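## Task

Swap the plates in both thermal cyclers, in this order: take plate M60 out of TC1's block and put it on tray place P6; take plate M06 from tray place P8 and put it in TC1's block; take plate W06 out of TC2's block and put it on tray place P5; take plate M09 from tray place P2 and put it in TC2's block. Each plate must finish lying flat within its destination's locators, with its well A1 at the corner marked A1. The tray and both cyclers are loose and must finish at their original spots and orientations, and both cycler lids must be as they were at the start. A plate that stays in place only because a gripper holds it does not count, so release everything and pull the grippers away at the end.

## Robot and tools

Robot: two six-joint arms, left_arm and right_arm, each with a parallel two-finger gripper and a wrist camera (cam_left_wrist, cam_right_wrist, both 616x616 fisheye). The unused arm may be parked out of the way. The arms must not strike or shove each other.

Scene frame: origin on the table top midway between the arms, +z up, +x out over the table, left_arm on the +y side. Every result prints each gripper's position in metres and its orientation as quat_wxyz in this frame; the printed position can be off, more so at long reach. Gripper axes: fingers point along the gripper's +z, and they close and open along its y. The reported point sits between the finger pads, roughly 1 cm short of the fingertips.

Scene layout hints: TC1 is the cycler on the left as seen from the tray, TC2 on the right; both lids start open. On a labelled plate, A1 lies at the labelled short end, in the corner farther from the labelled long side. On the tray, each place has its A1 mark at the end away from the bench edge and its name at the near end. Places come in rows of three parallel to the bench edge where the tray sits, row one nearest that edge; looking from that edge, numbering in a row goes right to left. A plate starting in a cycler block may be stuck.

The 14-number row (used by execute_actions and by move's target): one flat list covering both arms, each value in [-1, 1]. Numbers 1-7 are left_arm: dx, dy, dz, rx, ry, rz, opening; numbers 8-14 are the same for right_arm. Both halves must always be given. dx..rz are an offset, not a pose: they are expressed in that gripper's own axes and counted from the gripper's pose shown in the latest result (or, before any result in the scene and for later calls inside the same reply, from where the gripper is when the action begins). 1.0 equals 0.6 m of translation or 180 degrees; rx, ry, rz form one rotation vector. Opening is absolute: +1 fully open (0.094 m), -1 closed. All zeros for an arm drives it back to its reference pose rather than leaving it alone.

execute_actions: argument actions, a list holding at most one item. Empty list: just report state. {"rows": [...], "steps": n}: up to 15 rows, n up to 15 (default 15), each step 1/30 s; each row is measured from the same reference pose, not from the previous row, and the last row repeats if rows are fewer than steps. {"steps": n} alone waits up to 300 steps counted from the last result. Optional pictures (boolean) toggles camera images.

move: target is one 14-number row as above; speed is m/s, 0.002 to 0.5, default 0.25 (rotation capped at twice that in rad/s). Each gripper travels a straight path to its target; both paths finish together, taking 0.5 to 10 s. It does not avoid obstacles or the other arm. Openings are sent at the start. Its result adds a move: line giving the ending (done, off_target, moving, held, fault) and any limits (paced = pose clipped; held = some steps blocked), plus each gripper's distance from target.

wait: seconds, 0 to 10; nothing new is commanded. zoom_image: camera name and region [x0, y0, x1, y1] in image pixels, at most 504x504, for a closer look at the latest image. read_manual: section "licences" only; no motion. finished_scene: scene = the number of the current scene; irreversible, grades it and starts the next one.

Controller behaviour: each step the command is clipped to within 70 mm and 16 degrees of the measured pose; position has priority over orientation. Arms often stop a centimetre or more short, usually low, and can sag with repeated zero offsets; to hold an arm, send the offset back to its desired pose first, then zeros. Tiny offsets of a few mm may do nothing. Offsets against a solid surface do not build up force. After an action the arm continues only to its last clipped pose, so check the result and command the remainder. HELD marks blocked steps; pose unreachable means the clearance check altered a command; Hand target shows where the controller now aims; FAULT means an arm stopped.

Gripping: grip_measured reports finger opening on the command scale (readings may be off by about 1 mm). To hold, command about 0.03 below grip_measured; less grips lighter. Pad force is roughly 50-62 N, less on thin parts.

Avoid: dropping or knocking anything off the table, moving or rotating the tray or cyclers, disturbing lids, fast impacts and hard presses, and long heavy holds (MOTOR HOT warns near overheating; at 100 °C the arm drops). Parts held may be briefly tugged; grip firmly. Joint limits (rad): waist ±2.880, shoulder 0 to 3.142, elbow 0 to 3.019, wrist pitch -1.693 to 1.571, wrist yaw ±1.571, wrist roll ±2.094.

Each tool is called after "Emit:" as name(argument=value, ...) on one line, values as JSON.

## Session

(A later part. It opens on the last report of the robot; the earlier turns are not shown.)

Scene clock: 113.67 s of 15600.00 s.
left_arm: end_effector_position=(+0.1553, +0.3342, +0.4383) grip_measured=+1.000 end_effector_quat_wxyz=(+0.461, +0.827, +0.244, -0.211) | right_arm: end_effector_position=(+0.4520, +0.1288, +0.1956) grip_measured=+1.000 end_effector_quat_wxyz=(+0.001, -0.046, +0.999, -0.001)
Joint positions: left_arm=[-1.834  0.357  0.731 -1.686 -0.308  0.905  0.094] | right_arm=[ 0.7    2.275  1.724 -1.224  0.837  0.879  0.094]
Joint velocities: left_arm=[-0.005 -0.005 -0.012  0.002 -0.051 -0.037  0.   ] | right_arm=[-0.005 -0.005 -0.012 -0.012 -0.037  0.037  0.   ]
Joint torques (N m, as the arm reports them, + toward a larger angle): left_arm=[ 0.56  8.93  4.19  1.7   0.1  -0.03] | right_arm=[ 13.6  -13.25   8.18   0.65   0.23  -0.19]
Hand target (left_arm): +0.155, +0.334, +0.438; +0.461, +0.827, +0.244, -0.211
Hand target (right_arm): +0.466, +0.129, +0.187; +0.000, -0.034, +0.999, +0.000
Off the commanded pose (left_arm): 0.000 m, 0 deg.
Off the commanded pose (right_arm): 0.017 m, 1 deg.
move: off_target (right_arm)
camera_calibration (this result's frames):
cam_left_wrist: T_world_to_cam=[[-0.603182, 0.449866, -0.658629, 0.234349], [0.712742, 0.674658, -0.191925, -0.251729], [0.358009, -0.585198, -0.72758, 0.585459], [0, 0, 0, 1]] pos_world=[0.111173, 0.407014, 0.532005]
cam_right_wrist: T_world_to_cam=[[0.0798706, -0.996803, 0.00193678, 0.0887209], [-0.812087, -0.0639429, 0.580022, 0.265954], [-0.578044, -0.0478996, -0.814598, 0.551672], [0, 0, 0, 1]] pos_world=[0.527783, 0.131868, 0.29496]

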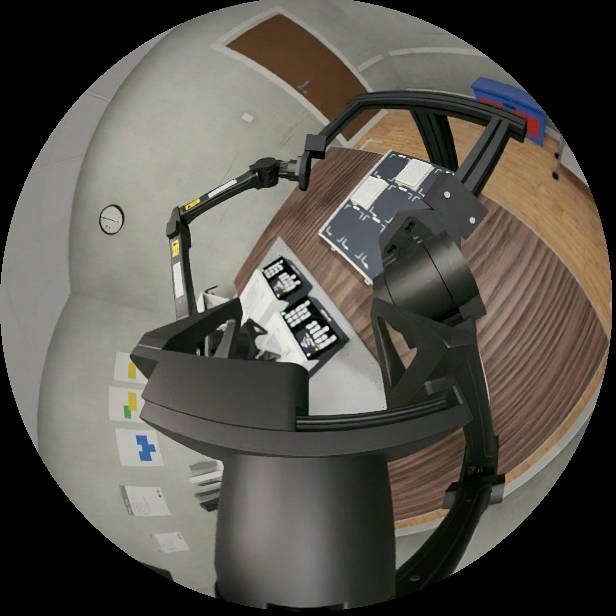

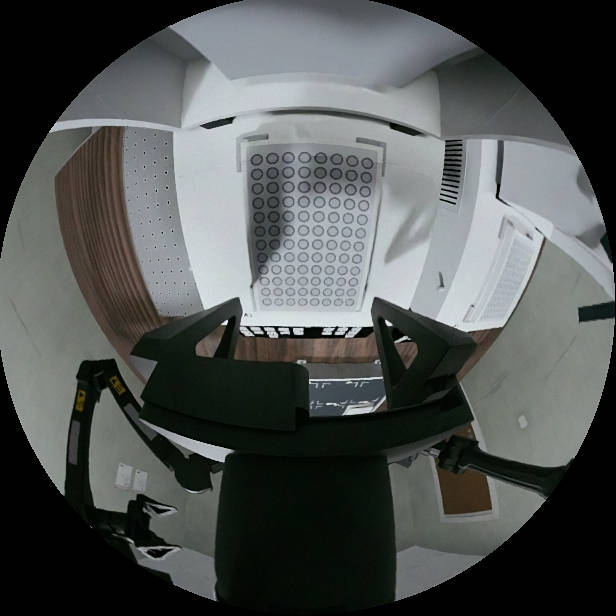

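Emit:
move(target=[0,0,0,0,0,0,1, -0.045,-0.004,0.02,0,0,0.012,1], speed=0.05)

Scene clock: 115.80 s of 15600.00 s.
left_arm: end_effector_position=(+0.1553, +0.3342, +0.4383) grip_measured=+1.000 end_effector_quat_wxyz=(+0.461, +0.827, +0.244, -0.211) | right_arm: end_effector_position=(+0.4610, +0.1272, +0.1925) grip_measured=+1.000 end_effector_quat_wxyz=(+0.001, -0.042, +0.999, -0.001)
Joint positions: left_arm=[-1.834  0.357  0.731 -1.686 -0.308  0.905  0.094] | right_arm=[ 0.687  2.279  1.741 -1.224  0.841  0.87   0.094]
Joint velocities: left_arm=[-0.005 -0.005 -0.012 -0.017 -0.022  0.066  0.   ] | right_arm=[ 0.005 -0.005  0.002 -0.012 -0.037 -0.007  0.   ]
Joint torques (N m, as the arm reports them, + toward a larger angle): left_arm=[ 0.38  9.22  4.2   1.63  0.1  -0.03] | right_arm=[ 13.94 -13.28   9.28   0.31   0.22  -0.22]
Hand target (left_arm): +0.155, +0.334, +0.438; +0.461, +0.827, +0.244, -0.211
Hand target (right_arm): +0.479, +0.128, +0.184; +0.001, -0.027, +1.000, -0.000
Off the commanded pose (left_arm): 0.000 m, 0 deg.
Off the commanded pose (right_arm): 0.020 m, 2 deg.
move: off_target (right_arm)
camera_calibration (this result's frames):
cam_left_wrist: T_world_to_cam=[[-0.603182, 0.449866, -0.658629, 0.234349], [0.712742, 0.674658, -0.191925, -0.251729], [0.358009, -0.585198, -0.72758, 0.585459], [0, 0, 0, 1]] pos_world=[0.111173, 0.407014, 0.532005]
cam_right_wrist: T_world_to_cam=[[0.0711165, -0.997463, 0.00303765, 0.0903176], [-0.813486, -0.0562365, 0.57886, 0.274904], [-0.577221, -0.0436375, -0.815421, 0.553515], [0, 0, 0, 1]] pos_world=[0.536707, 0.129702, 0.291943]

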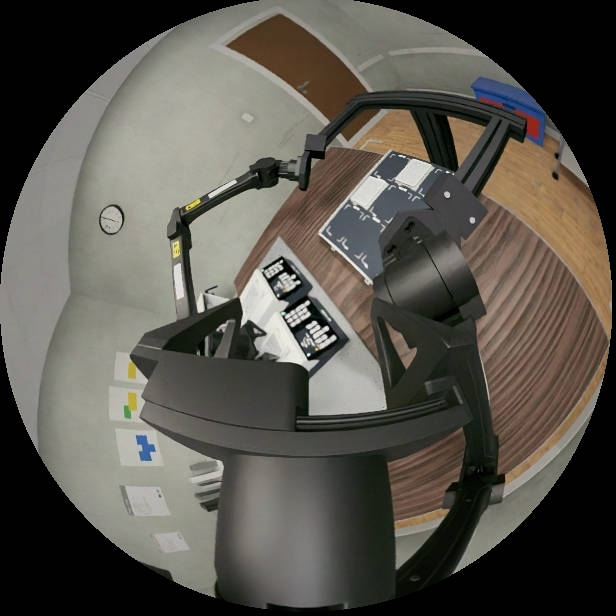

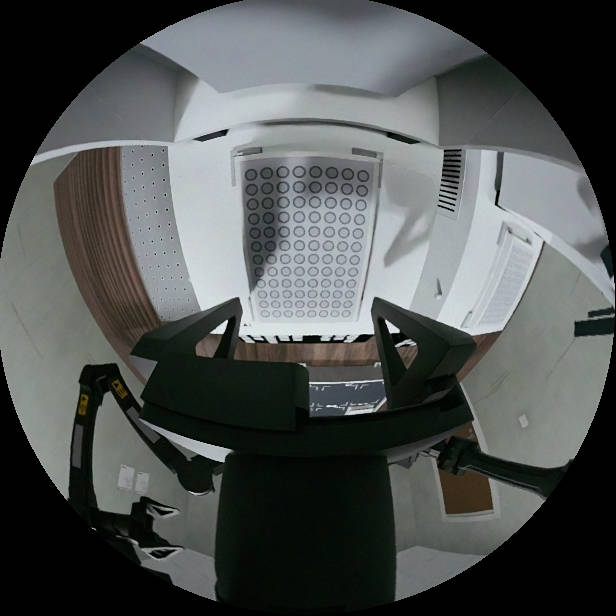

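Target ≈(0.480,0.128,0.162).

Emit:
move(target=[0,0,0,0,0,0,1, -0.032,-0.001,0.051,0,0,0.012,1], speed=0.03)

Scene clock: 118.33 s of 15600.00 s.
left_arm: end_effector_position=(+0.1553, +0.3342, +0.4383) grip_measured=+1.000 end_effector_quat_wxyz=(+0.461, +0.827, +0.244, -0.211) | right_arm: end_effector_position=(+0.4691, +0.1289, +0.1751) grip_measured=+1.000 end_effector_quat_wxyz=(+0.004, -0.034, +0.999, +0.001)
Joint positions: left_arm=[-1.834  0.357  0.731 -1.686 -0.308  0.905  0.094] | right_arm=[ 0.662  2.292  1.741 -1.171  0.847  0.84   0.094]
Joint velocities: left_arm=[ 0.005  0.005  0.002 -0.002 -0.037  0.007  0.   ] | right_arm=[-0.005  0.005  0.002 -0.007 -0.037 -0.007  0.   ]
Joint torques (N m, as the arm reports them, + toward a larger angle): left_arm=[ 0.58  9.09  4.2   1.82  0.08 -0.04] | right_arm=[ 13.93 -13.67   7.58   0.71   0.24  -0.19]
Hand target (left_arm): +0.155, +0.334, +0.438; +0.461, +0.827, +0.244, -0.211
Hand target (right_arm): +0.480, +0.127, +0.162; +0.002, -0.023, +1.000, -0.001
Off the commanded pose (left_arm): 0.000 m, 0 deg.
Off the commanded pose (right_arm): 0.017 m, 1 deg.
move: off_target (right_arm)
camera_calibration (this result's frames):
cam_left_wrist: T_world_to_cam=[[-0.603182, 0.449866, -0.658629, 0.234349], [0.712742, 0.674658, -0.191925, -0.251729], [0.358009, -0.585198, -0.72758, 0.585459], [0, 0, 0, 1]] pos_world=[0.111173, 0.407014, 0.532005]
cam_right_wrist: T_world_to_cam=[[0.0546789, -0.998502, -0.00176064, 0.100095], [-0.817429, -0.0457757, 0.574207, 0.292939], [-0.573428, -0.0299579, -0.818708, 0.541112], [0, 0, 0, 1]] pos_world=[0.544273, 0.129565, 0.274981]

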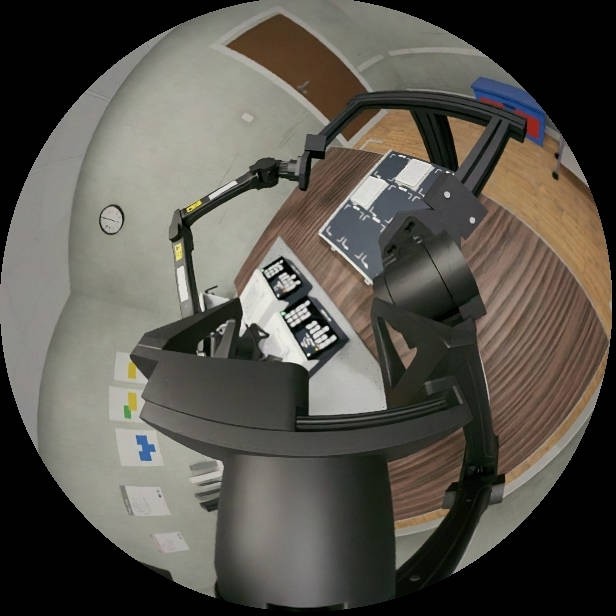

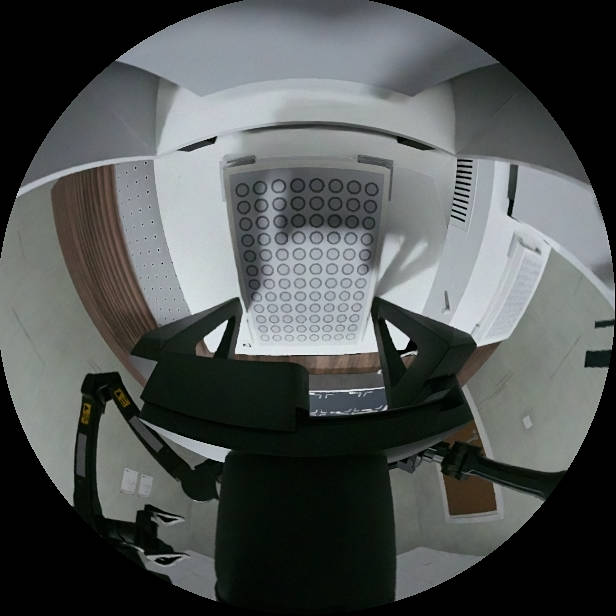

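Emit:
move(target=[0,0,0,0,0,0,1, 0,0,0,0,0,0,0.62])

Emit:
move(target=[0,0,0,0,0,0,1, -0.02,0,-0.13,0,0,0,0.62], speed=0.05)

Scene clock: 120.10 s of 15600.00 s.
left_arm: end_effector_position=(+0.1553, +0.3342, +0.4383) grip_measured=+1.000 end_effector_quat_wxyz=(+0.461, +0.827, +0.244, -0.211) | right_arm: end_effector_position=(+0.4690, +0.1286, +0.1751) grip_measured=+0.736 end_effector_quat_wxyz=(+0.004, -0.034, +0.999, +0.001)
Joint positions: left_arm=[-1.834  0.357  0.731 -1.686 -0.308  0.905  0.094] | right_arm=[ 0.662  2.292  1.741 -1.173  0.847  0.84   0.082]
Joint velocities: left_arm=[-0.005 -0.015 -0.022 -0.002 -0.007  0.022  0.   ] | right_arm=[ 0.005  0.005 -0.007  0.002  0.007 -0.022  0.001]
Joint torques (N m, as the arm reports them, + toward a larger angle): left_arm=[ 0.46  8.97  4.13  1.83  0.11 -0.07] | right_arm=[ 15.72 -14.45   5.9    0.23   0.1   -0.13]
Hand target (left_arm): +0.155, +0.334, +0.438; +0.461, +0.827, +0.244, -0.211
Hand target (right_arm): +0.469, +0.129, +0.175; +0.004, -0.034, +0.999, +0.001
Off the commanded pose (left_arm): 0.000 m, 0 deg.
Off the commanded pose (right_arm): 0.000 m, 0 deg.
move: done
camera_calibration (this result's frames):
cam_left_wrist: T_world_to_cam=[[-0.603182, 0.449866, -0.658629, 0.234349], [0.712742, 0.674658, -0.191925, -0.251729], [0.358009, -0.585198, -0.72758, 0.585459], [0, 0, 0, 1]] pos_world=[0.111173, 0.407014, 0.532005]
cam_right_wrist: T_world_to_cam=[[0.0551451, -0.998478, -0.000683871, 0.0994362], [-0.817486, -0.0455423, 0.574145, 0.292912], [-0.573303, -0.0311023, -0.818753, 0.541184], [0, 0, 0, 1]] pos_world=[0.54423, 0.129457, 0.27499]

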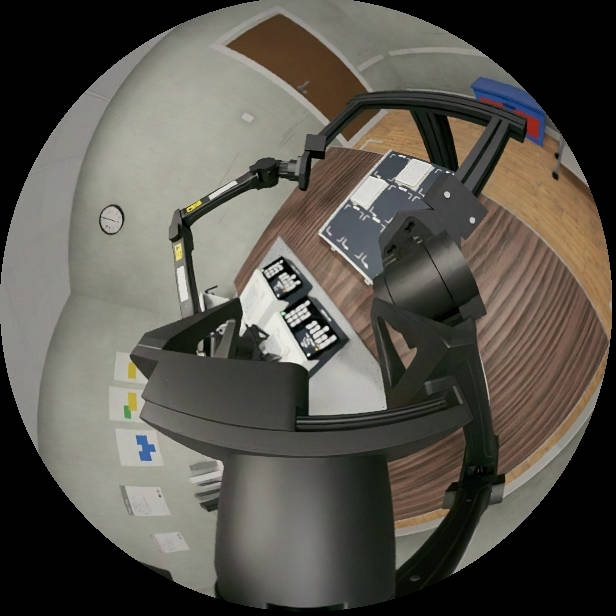

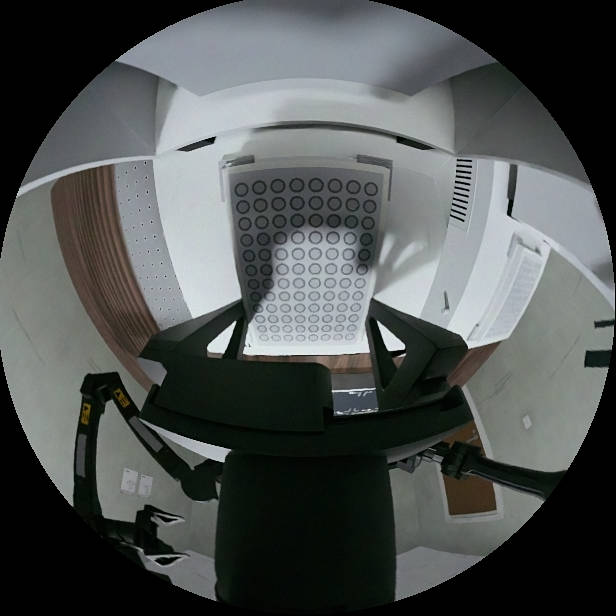

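Scene clock: 122.07 s of 15600.00 s.
left_arm: end_effector_position=(+0.1553, +0.3342, +0.4383) grip_measured=+1.000 end_effector_quat_wxyz=(+0.461, +0.827, +0.244, -0.211) | right_arm: end_effector_position=(+0.4643, +0.1224, +0.2287) grip_measured=+0.736 end_effector_quat_wxyz=(-0.010, -0.050, +0.999, -0.017)
Joint positions: left_arm=[-1.834  0.357  0.731 -1.686 -0.308  0.905  0.094] | right_arm=[ 0.724  2.289  1.833 -1.404  0.832  0.949  0.082]
Joint velocities: left_arm=[-0.015 -0.005 -0.007  0.022 -0.007  0.095  0.   ] | right_arm=[-0.005 -0.005 -0.012 -0.002 -0.022 -0.066  0.001]
Joint torques (N m, as the arm reports them, + toward a larger angle): left_arm=[ 0.47  9.2   4.14  1.63  0.12 -0.06] | right_arm=[ 17.42 -14.9    9.77  -0.33   0.08  -0.04]
Hand target (left_arm): +0.155, +0.334, +0.438; +0.461, +0.827, +0.244, -0.211
Hand target (right_arm): +0.479, +0.128, +0.253; +0.004, -0.034, +0.999, +0.001
Off the commanded pose (left_arm): 0.000 m, 0 deg.
Off the commanded pose (right_arm): 0.030 m, 3 deg.
move: off_target (right_arm)
camera_calibration (this result's frames):
cam_left_wrist: T_world_to_cam=[[-0.603182, 0.449866, -0.658629, 0.234349], [0.712742, 0.674658, -0.191925, -0.251729], [0.358009, -0.585198, -0.72758, 0.585459], [0, 0, 0, 1]] pos_world=[0.111173, 0.407014, 0.532005]
cam_right_wrist: T_world_to_cam=[[0.0880629, -0.995524, 0.034308, 0.0698732], [-0.800084, -0.0501735, 0.597785, 0.245075], [-0.593388, -0.0800921, -0.800922, 0.593344], [0, 0, 0, 1]] pos_world=[0.54201, 0.129379, 0.326323]

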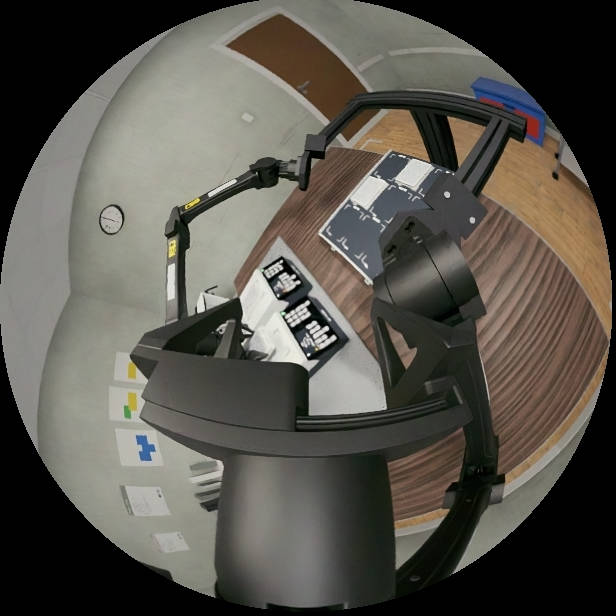

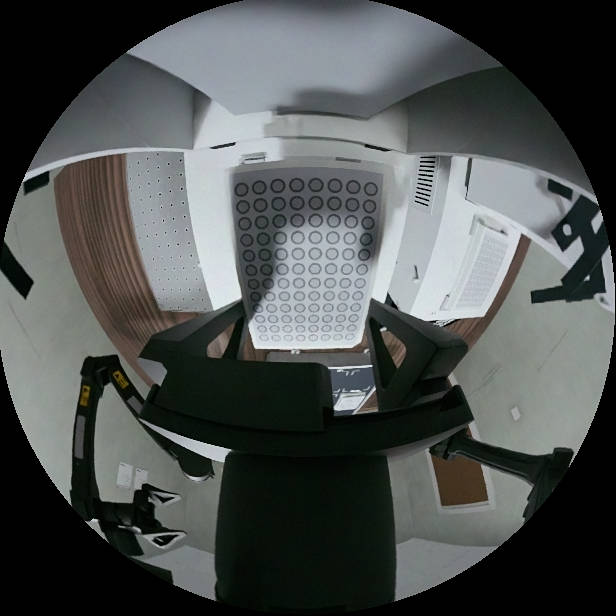

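Emit:
move(target=[0,0,0,0,0,0,1, 0.47,-0.13,-0.03,-0.01,-0.006,-0.468,0.62])

Emit:
move(target=[0,0,0,0,0,0,1, 0,0.44,0.2,0,0,-0.5,0.62])

Scene clock: 126.37 s of 15600.00 s.
left_arm: end_effector_position=(+0.1553, +0.3342, +0.4383) grip_measured=+1.000 end_effector_quat_wxyz=(+0.461, +0.827, +0.244, -0.211) | right_arm: end_effector_position=(+0.1931, +0.0228, +0.2520) grip_measured=+0.736 end_effector_quat_wxyz=(-0.019, -0.702, +0.712, +0.004)
Joint positions: left_arm=[-1.834  0.357  0.731 -1.686 -0.308  0.905  0.094] | right_arm=[ 1.05   1.981  1.025 -1.173  0.677 -0.108  0.082]
Joint velocities: left_arm=[-0.015  0.005  0.012  0.012  0.007 -0.022  0.   ] | right_arm=[ 0.005 -0.005 -0.002  0.002 -0.037 -0.007 -0.   ]
Joint torques (N m, as the arm reports them, + toward a larger angle): left_arm=[ 0.7   9.26  4.09  1.78  0.12 -0.04] | right_arm=[ 10.55 -10.45   5.94   0.66  -0.06  -0.21]
Hand target (left_arm): +0.155, +0.334, +0.438; +0.461, +0.827, +0.244, -0.211
Hand target (right_arm): +0.190, +0.023, +0.256; +0.011, +0.707, -0.707, -0.008
Off the commanded pose (left_arm): 0.000 m, 0 deg.
Off the commanded pose (right_arm): 0.007 m, 1 deg.
move: done
camera_calibration (this result's frames):
cam_left_wrist: T_world_to_cam=[[-0.603182, 0.449866, -0.658629, 0.234349], [0.712742, 0.674658, -0.191925, -0.251729], [0.358009, -0.585198, -0.72758, 0.585459], [0, 0, 0, 1]] pos_world=[0.111173, 0.407014, 0.532005]
cam_right_wrist: T_world_to_cam=[[0.999171, -0.0260804, -0.031272, -0.187672], [-0.0022229, -0.801764, 0.597637, -0.127717], [-0.0406593, -0.597072, -0.801157, 0.348195], [0, 0, 0, 1]] pos_world=[0.20139, 0.100604, 0.349418]

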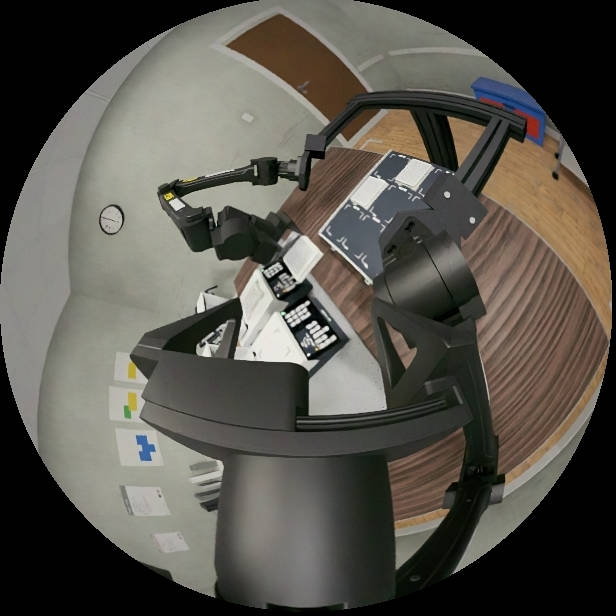

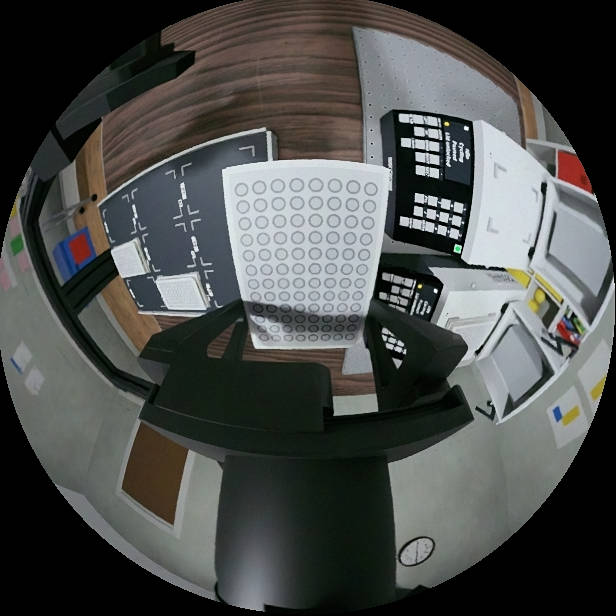

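Scene clock: 130.00 s of 15600.00 s.
left_arm: end_effector_position=(+0.1553, +0.3342, +0.4383) grip_measured=+1.000 end_effector_quat_wxyz=(+0.461, +0.827, +0.244, -0.211) | right_arm: end_effector_position=(-0.0725, +0.0220, +0.1378) grip_measured=+0.736 end_effector_quat_wxyz=(+0.019, +1.000, -0.013, -0.015)
Joint positions: left_arm=[-1.834  0.357  0.731 -1.686 -0.308  0.905  0.094] | right_arm=[ 1.508  2.498  0.855 -0.722  0.386 -1.242  0.082]
Joint velocities: left_arm=[ 0.005 -0.005  0.002 -0.007  0.051  0.007  0.   ] | right_arm=[ 0.005 -0.015  0.017  0.012 -0.022 -0.007  0.001]
Joint torques (N m, as the arm reports them, + toward a larger angle): left_arm=[ 0.58  9.27  4.19  1.73  0.09 -0.03] | right_arm=[  6.22 -10.95   6.15   0.73  -0.14  -0.24]
Hand target (left_arm): +0.155, +0.334, +0.438; +0.461, +0.827, +0.244, -0.211
Hand target (right_arm): -0.076, +0.028, +0.139; +0.011, +1.000, -0.007, -0.016
Off the commanded pose (left_arm): 0.000 m, 0 deg.
Off the commanded pose (right_arm): 0.004 m, 1 deg.
move: done
camera_calibration (this result's frames):
cam_left_wrist: T_world_to_cam=[[-0.603182, 0.449866, -0.658629, 0.234349], [0.712742, 0.674658, -0.191925, -0.251729], [0.358009, -0.585198, -0.72758, 0.585459], [0, 0, 0, 1]] pos_world=[0.111173, 0.407014, 0.532005]
cam_right_wrist: T_world_to_cam=[[0.0377401, 0.998565, -0.0379973, -0.0172097], [0.830672, -0.0102124, 0.556668, -0.0120529], [0.555481, -0.052572, -0.829866, 0.280661], [0, 0, 0, 1]] pos_world=[-0.14524, 0.0318168, 0.238967]

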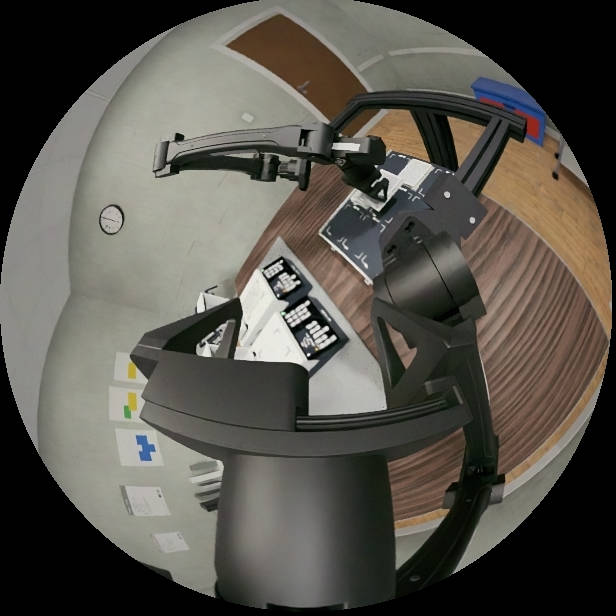

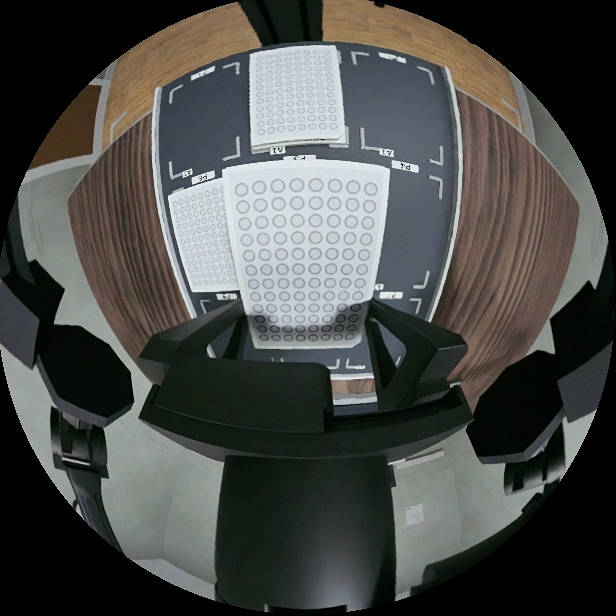

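Emit:
move(target=[0,0,0,0,0,0,1, -0.011,0.009,0.12,0.012,0.0095,-0.01,0.62], speed=0.06)

Emit:
zoom_image(camera="cam_right_wrist", region=[180, 100, 440, 360])

Scene clock: 132.77 s of 15600.00 s.
left_arm: end_effector_position=(+0.1553, +0.3342, +0.4383) grip_measured=+1.000 end_effector_quat_wxyz=(+0.461, +0.827, +0.244, -0.211) | right_arm: end_effector_position=(-0.0832, +0.0196, +0.0717) grip_measured=+0.736 end_effector_quat_wxyz=(-0.007, +1.000, +0.002, +0.003)
Joint positions: left_arm=[-1.834  0.357  0.731 -1.686 -0.308  0.905  0.094] | right_arm=[ 1.467  2.654  0.808 -0.461  0.463 -1.321  0.082]
Joint velocities: left_arm=[-0.024 -0.015  0.007 -0.007  0.051 -0.051  0.   ] | right_arm=[-0.005 -0.005 -0.007 -0.002  0.037  0.037  0.   ]
Joint torques (N m, as the arm reports them, + toward a larger angle): left_arm=[ 0.47  9.29  4.23  1.76  0.11 -0.07] | right_arm=[  3.4  -11.1    3.36   0.8    0.08  -0.22]
Hand target (left_arm): +0.155, +0.334, +0.438; +0.461, +0.827, +0.244, -0.211
Hand target (right_arm): -0.082, +0.014, +0.066; +0.000, +1.000, +0.003, +0.000
Off the commanded pose (left_arm): 0.000 m, 0 deg.
Off the commanded pose (right_arm): 0.008 m, 1 deg.
move: done
camera_calibration (this result's frames):
cam_left_wrist: T_world_to_cam=[[-0.603182, 0.449866, -0.658629, 0.234349], [0.712742, 0.674658, -0.191925, -0.251729], [0.358009, -0.585198, -0.72758, 0.585459], [0, 0, 0, 1]] pos_world=[0.111173, 0.407014, 0.532005]
cam_right_wrist: T_world_to_cam=[[0.00922034, 0.999861, 0.0138826, -0.0231], [0.81073, -0.0156017, 0.585212, 0.0299235], [0.585348, 0.0058592, -0.810761, 0.231609], [0, 0, 0, 1]] pos_world=[-0.159619, 0.0222066, 0.170589]

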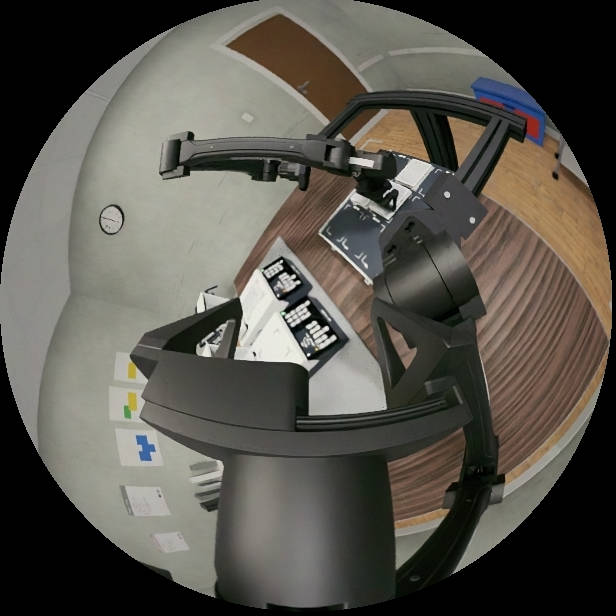

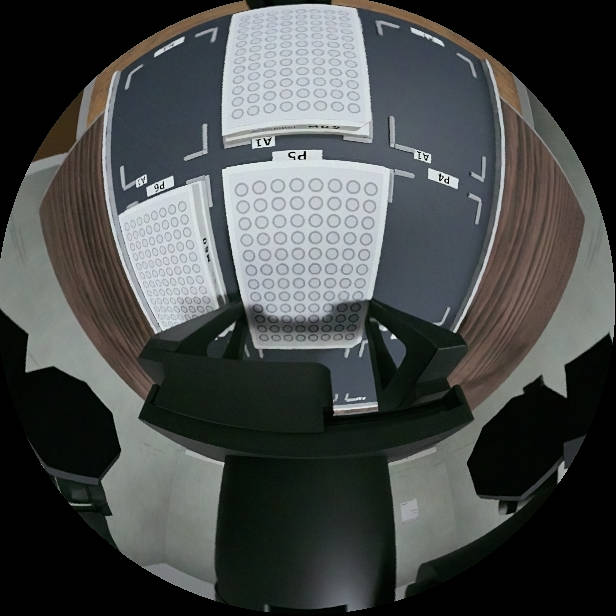

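Region (180, 100, 440, 360) of cam_right_wrist's 616x616 image, scaled by 1.938, with more detail than that image has.

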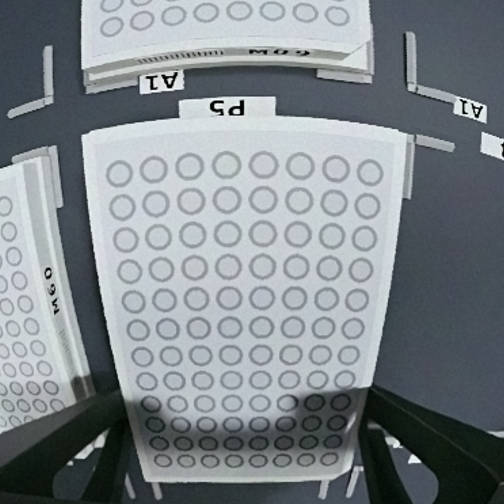

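Emit:
move(target=[0,0,0,0,0,0,1, 0.005,0.018,0.028,-0.0045,-0.002,0,0.62], speed=0.02)

Emit:
zoom_image(camera="cam_right_wrist", region=[180, 100, 440, 360])

Scene clock: 134.97 s of 15600.00 s.
left_arm: end_effector_position=(+0.1553, +0.3342, +0.4383) grip_measured=+1.000 end_effector_quat_wxyz=(+0.461, +0.827, +0.244, -0.211) | right_arm: end_effector_position=(-0.0811, +0.0163, +0.0623) grip_measured=+0.736 end_effector_quat_wxyz=(-0.009, +1.000, -0.000, +0.001)
Joint positions: left_arm=[-1.834  0.357  0.731 -1.686 -0.308  0.905  0.094] | right_arm=[ 1.444  2.669  0.792 -0.418  0.477 -1.339  0.082]
Joint velocities: left_arm=[-0.024 -0.015  0.007  0.007  0.007 -0.037  0.   ] | right_arm=[-0.005 -0.005  0.002  0.007  0.022 -0.022  0.001]
Joint torques (N m, as the arm reports them, + toward a larger angle): left_arm=[ 0.11  8.8   4.1   1.67  0.11 -0.04] | right_arm=[  3.83 -11.15   3.     0.68   0.08  -0.21]
Hand target (left_arm): +0.155, +0.334, +0.438; +0.461, +0.827, +0.244, -0.211
Hand target (right_arm): -0.080, +0.009, +0.055; +0.001, +1.000, +0.002, -0.001
Off the commanded pose (left_arm): 0.000 m, 0 deg.
Off the commanded pose (right_arm): 0.010 m, 1 deg.
move: done
camera_calibration (this result's frames):
cam_left_wrist: T_world_to_cam=[[-0.603182, 0.449866, -0.658629, 0.234349], [0.712742, 0.674658, -0.191925, -0.251729], [0.358009, -0.585198, -0.72758, 0.585459], [0, 0, 0, 1]] pos_world=[0.111173, 0.407014, 0.532005]
cam_right_wrist: T_world_to_cam=[[0.0128215, 0.999761, 0.0177023, -0.0195705], [0.812024, -0.0207413, 0.583256, 0.0340365], [0.583484, 0.00689648, -0.812096, 0.222694], [0, 0, 0, 1]] pos_world=[-0.157326, 0.018736, 0.161343]

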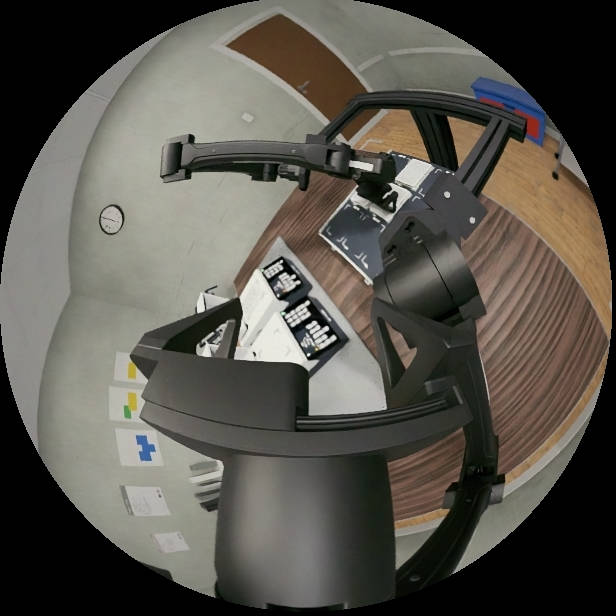

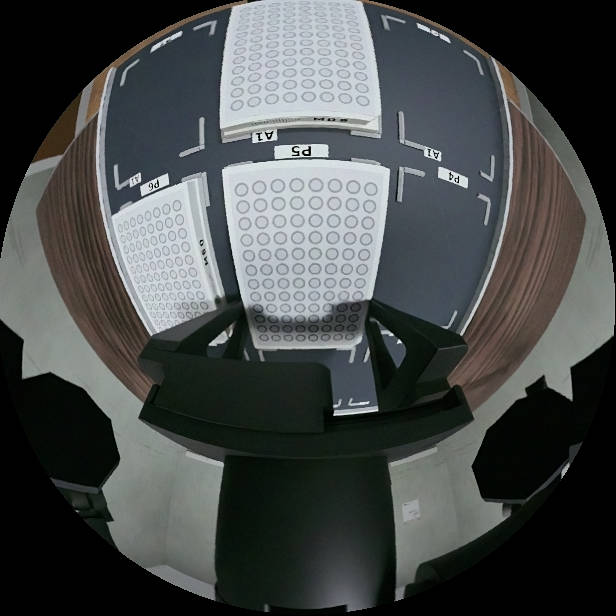

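Region (180, 100, 440, 360) of cam_right_wrist's 616x616 image, scaled by 1.938, with more detail than that image has.

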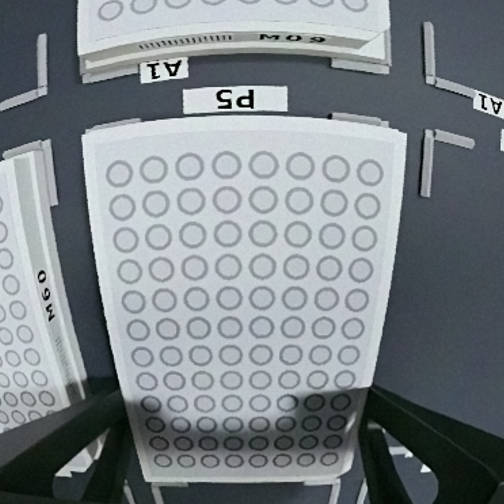

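Emit:
move(target=[0,0,0,0,0,0,1, 0.002,0.019,0.014,-0.006,-0.001,-0.002,0.62], speed=0.015)

Emit:
zoom_image(camera="cam_right_wrist", region=[180, 100, 440, 360])

Scene clock: 136.80 s of 15600.00 s.
left_arm: end_effector_position=(+0.1553, +0.3342, +0.4383) grip_measured=+1.000 end_effector_quat_wxyz=(+0.461, +0.827, +0.244, -0.211) | right_arm: end_effector_position=(-0.0809, +0.0120, +0.0608) grip_measured=+0.736 end_effector_quat_wxyz=(-0.008, +1.000, +0.001, +0.002)
Joint positions: left_arm=[-1.834  0.357  0.731 -1.686 -0.308  0.905  0.094] | right_arm=[ 1.444  2.669  0.781 -0.409  0.477 -1.341  0.082]
Joint velocities: left_arm=[-0.005  0.005 -0.017 -0.007  0.022  0.022  0.   ] | right_arm=[-0.005 -0.015 -0.002  0.022  0.051 -0.037  0.001]
Joint torques (N m, as the arm reports them, + toward a larger angle): left_arm=[ 0.43  9.31  4.26  1.73  0.13 -0.07] | right_arm=[  3.93 -10.94   2.81   0.78   0.06  -0.21]
Hand target (left_arm): +0.155, +0.334, +0.438; +0.461, +0.827, +0.244, -0.211
Hand target (right_arm): -0.080, +0.005, +0.054; +0.001, +1.000, +0.003, -0.000
Off the commanded pose (left_arm): 0.000 m, 0 deg.
Off the commanded pose (right_arm): 0.010 m, 1 deg.
move: done
camera_calibration (this result's frames):
cam_left_wrist: T_world_to_cam=[[-0.603182, 0.449866, -0.658629, 0.234349], [0.712742, 0.674658, -0.191925, -0.251729], [0.358009, -0.585198, -0.72758, 0.585459], [0, 0, 0, 1]] pos_world=[0.111173, 0.407014, 0.532005]
cam_right_wrist: T_world_to_cam=[[0.0102505, 0.999824, 0.0157217, -0.0153457], [0.811776, -0.0175011, 0.583707, 0.0345462], [0.583879, 0.00677922, -0.811812, 0.221356], [0, 0, 0, 1]] pos_world=[-0.157132, 0.0144469, 0.159776]

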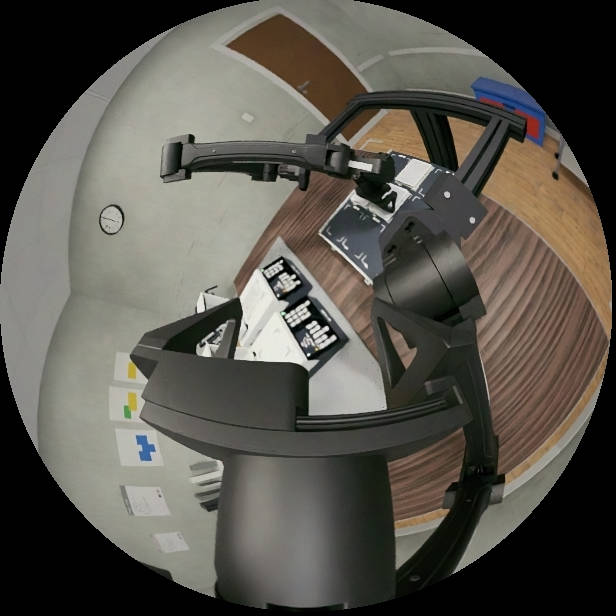

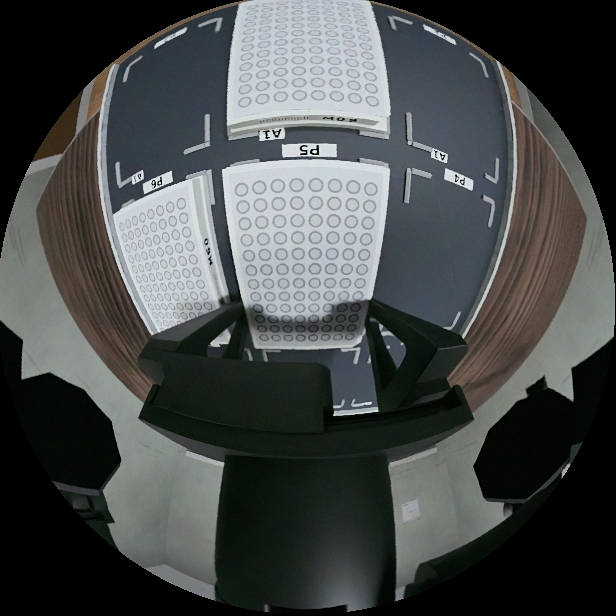

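Region (180, 100, 440, 360) of cam_right_wrist's 616x616 image, scaled by 1.938, with more detail than that image has.

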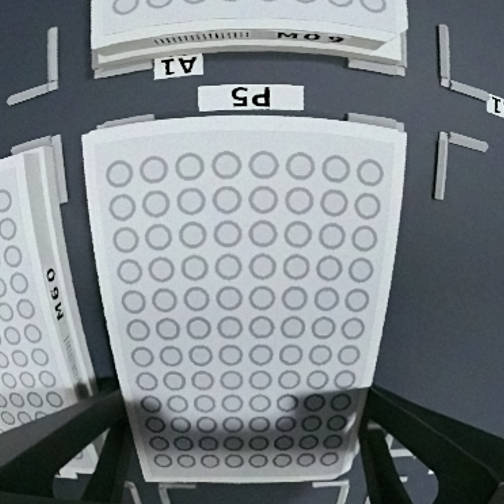

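Target (−.0805,.007,.048).

Emit:
move(target=[0,0,0,0,0,0,1, 0.001,0.008,0.021,-0.006,-0.001,-0.001,0.62], speed=0.012)

Emit:
zoom_image(camera="cam_right_wrist", region=[180, 100, 440, 360])

Scene clock: 140.37 s of 15600.00 s.
left_arm: end_effector_position=(+0.1553, +0.3342, +0.4383) grip_measured=+1.000 end_effector_quat_wxyz=(+0.461, +0.827, +0.244, -0.211) | right_arm: end_effector_position=(-0.0803, +0.0117, +0.0590) grip_measured=+0.736 end_effector_quat_wxyz=(-0.007, +1.000, +0.002, +0.003)
Joint positions: left_arm=[-1.834  0.357  0.731 -1.686 -0.308  0.905  0.094] | right_arm=[ 1.439  2.673  0.781 -0.405  0.482 -1.345  0.082]
Joint velocities: left_arm=[-0.005 -0.015  0.007  0.017 -0.051 -0.007  0.   ] | right_arm=[-0.005 -0.024 -0.002  0.007 -0.022  0.037 -0.001]
Joint torques (N m, as the arm reports them, + toward a larger angle): left_arm=[ 0.5   9.07  4.22  1.72  0.12 -0.07] | right_arm=[  3.47 -10.19   3.5    1.17   0.19  -0.26]
Hand target (left_arm): +0.155, +0.334, +0.438; +0.461, +0.827, +0.244, -0.211
Hand target (right_arm): -0.081, +0.007, +0.049; +0.002, +1.000, +0.003, -0.000
Off the commanded pose (left_arm): 0.000 m, 0 deg.
Off the commanded pose (right_arm): 0.012 m, 1 deg.
move: off_target (right_arm)
camera_calibration (this result's frames):
cam_left_wrist: T_world_to_cam=[[-0.603182, 0.449866, -0.658629, 0.234349], [0.712742, 0.674658, -0.191925, -0.251729], [0.358009, -0.585198, -0.72758, 0.585459], [0, 0, 0, 1]] pos_world=[0.111173, 0.407014, 0.532005]
cam_right_wrist: T_world_to_cam=[[0.00853943, 0.999862, 0.0142185, -0.0150638], [0.810657, -0.015247, 0.585323, 0.0349012], [0.585459, 0.00652797, -0.810676, 0.219634], [0, 0, 0, 1]] pos_world=[-0.156751, 0.0141601, 0.157838]

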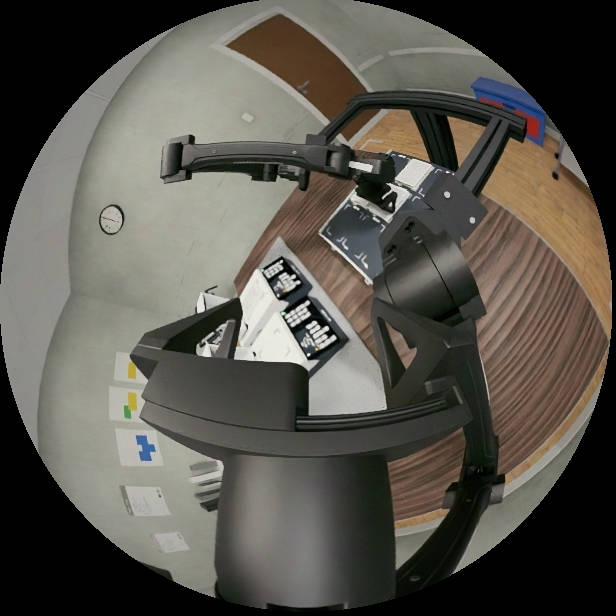

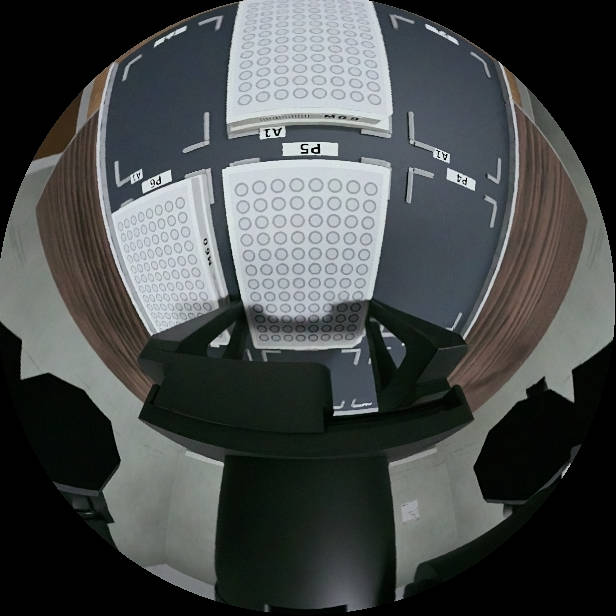

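Region (180, 100, 440, 360) of cam_right_wrist's 616x616 image, scaled by 1.938, with more detail than that image has.

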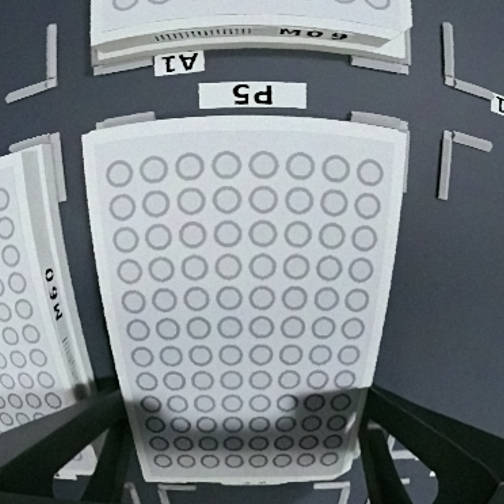

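Emit:
move(target=[0,0,0,0,0,0,1, 0,-0.03,-0.06,-0.004,0,0,0.62], speed=0.05)

Scene clock: 142.33 s of 15600.00 s.
left_arm: end_effector_position=(+0.1553, +0.3342, +0.4383) grip_measured=+1.000 end_effector_quat_wxyz=(+0.461, +0.827, +0.244, -0.211) | right_arm: end_effector_position=(-0.0771, +0.0116, +0.0861) grip_measured=+0.736 end_effector_quat_wxyz=(+0.015, +1.000, +0.008, +0.003)
Joint positions: left_arm=[-1.834  0.357  0.731 -1.686 -0.308  0.905  0.094] | right_arm=[ 1.472  2.615  0.813 -0.555  0.449 -1.309  0.082]
Joint velocities: left_arm=[-0.005 -0.005 -0.002 -0.017  0.007  0.051  0.   ] | right_arm=[-0.015 -0.005 -0.017 -0.007 -0.022 -0.051 -0.   ]
Joint torques (N m, as the arm reports them, + toward a larger angle): left_arm=[ 0.44  9.5   4.23  1.8   0.12 -0.03] | right_arm=[  6.16 -12.14   6.65  -0.21  -0.13  -0.04]
Hand target (left_arm): +0.155, +0.334, +0.438; +0.461, +0.827, +0.244, -0.211
Hand target (right_arm): -0.080, +0.029, +0.096; -0.001, +1.000, +0.002, +0.002
Off the commanded pose (left_arm): 0.000 m, 0 deg.
Off the commanded pose (right_arm): 0.020 m, 2 deg.
move: off_target (right_arm)
camera_calibration (this result's frames):
cam_left_wrist: T_world_to_cam=[[-0.603182, 0.449866, -0.658629, 0.234349], [0.712742, 0.674658, -0.191925, -0.251729], [0.358009, -0.585198, -0.72758, 0.585459], [0, 0, 0, 1]] pos_world=[0.111173, 0.407014, 0.532005]
cam_right_wrist: T_world_to_cam=[[-0.00358713, 0.99954, -0.0301025, -0.0125349], [0.810249, 0.0205477, 0.585725, 0.0159497], [0.586074, -0.0222894, -0.809951, 0.240033], [0, 0, 0, 1]] pos_world=[-0.153645, 0.0175516, 0.184695]

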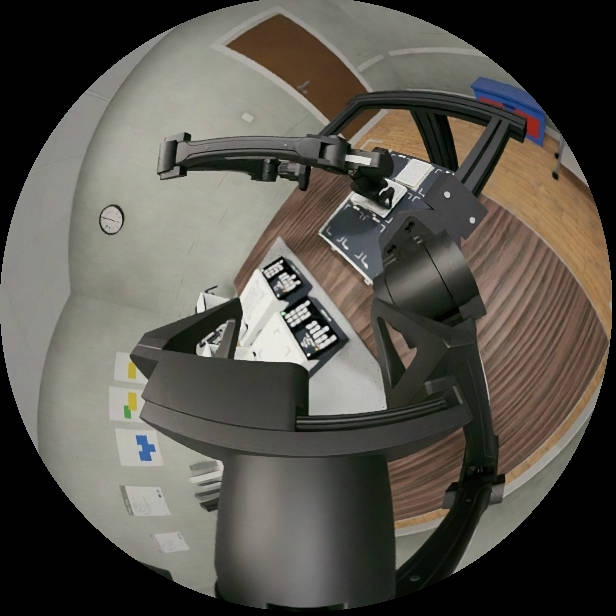

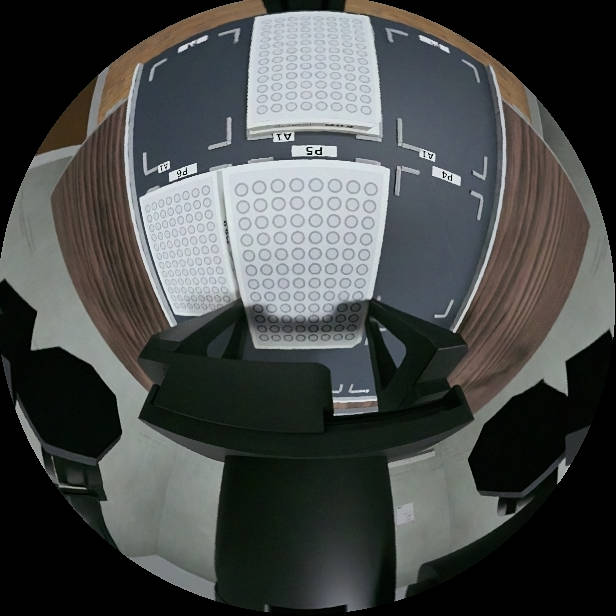

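Emit:
move(target=[0,0,0,0,0,0,1, -0.006,0.006,0.052,0.009,-0.002,0.003,0.62], speed=0.025)

Emit:
zoom_image(camera="cam_right_wrist", region=[180, 100, 440, 360])

Scene clock: 144.70 s of 15600.00 s.
left_arm: end_effector_position=(+0.1553, +0.3342, +0.4383) grip_measured=+1.000 end_effector_quat_wxyz=(+0.461, +0.827, +0.244, -0.211) | right_arm: end_effector_position=(-0.0816, +0.0144, +0.0622) grip_measured=+0.736 end_effector_quat_wxyz=(-0.008, +1.000, +0.002, +0.002)
Joint positions: left_arm=[-1.834  0.357  0.731 -1.686 -0.308  0.905  0.094] | right_arm=[ 1.448  2.669  0.789 -0.418  0.476 -1.339  0.082]
Joint velocities: left_arm=[-0.015 -0.005 -0.007  0.002 -0.007 -0.007  0.   ] | right_arm=[-0.005  0.005 -0.027  0.007  0.037 -0.037  0.   ]
Joint torques (N m, as the arm reports them, + toward a larger angle): left_arm=[ 0.47  8.82  4.12  1.79  0.12 -0.04] | right_arm=[  3.67 -11.07   2.99   0.77   0.09  -0.21]
Hand target (left_arm): +0.155, +0.334, +0.438; +0.461, +0.827, +0.244, -0.211
Hand target (right_arm): -0.081, +0.007, +0.055; +0.001, +1.000, +0.004, +0.000
Off the commanded pose (left_arm): 0.000 m, 0 deg.
Off the commanded pose (right_arm): 0.010 m, 1 deg.
move: done
camera_calibration (this result's frames):
cam_left_wrist: T_world_to_cam=[[-0.603182, 0.449866, -0.658629, 0.234349], [0.712742, 0.674658, -0.191925, -0.251729], [0.358009, -0.585198, -0.72758, 0.585459], [0, 0, 0, 1]] pos_world=[0.111173, 0.407014, 0.532005]
cam_right_wrist: T_world_to_cam=[[0.00884201, 0.999826, 0.01643, -0.0179294], [0.811128, -0.0167804, 0.584629, 0.034182], [0.584802, 0.00815752, -0.811135, 0.222938], [0, 0, 0, 1]] pos_world=[-0.157942, 0.0166812, 0.161143]

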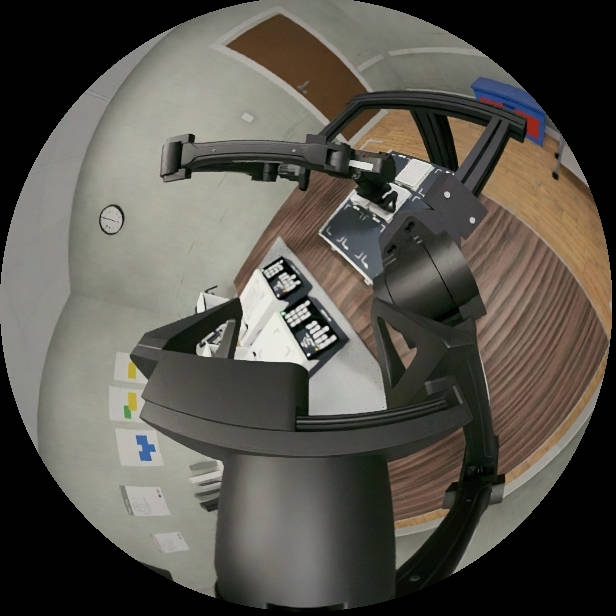

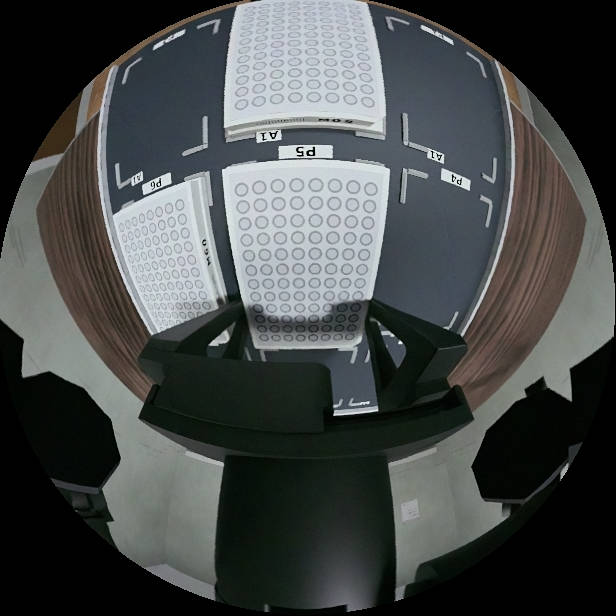

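Region (180, 100, 440, 360) of cam_right_wrist's 616x616 image, scaled by 1.938, with more detail than that image has.

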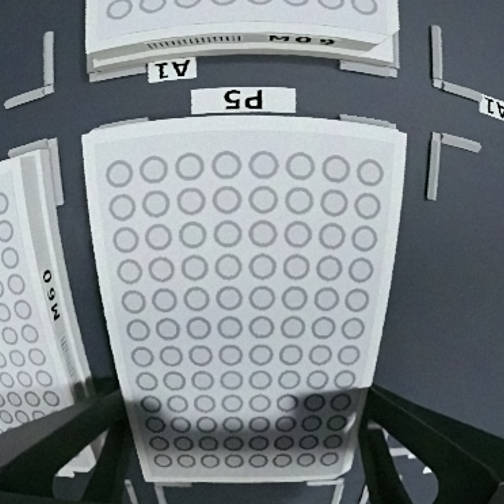

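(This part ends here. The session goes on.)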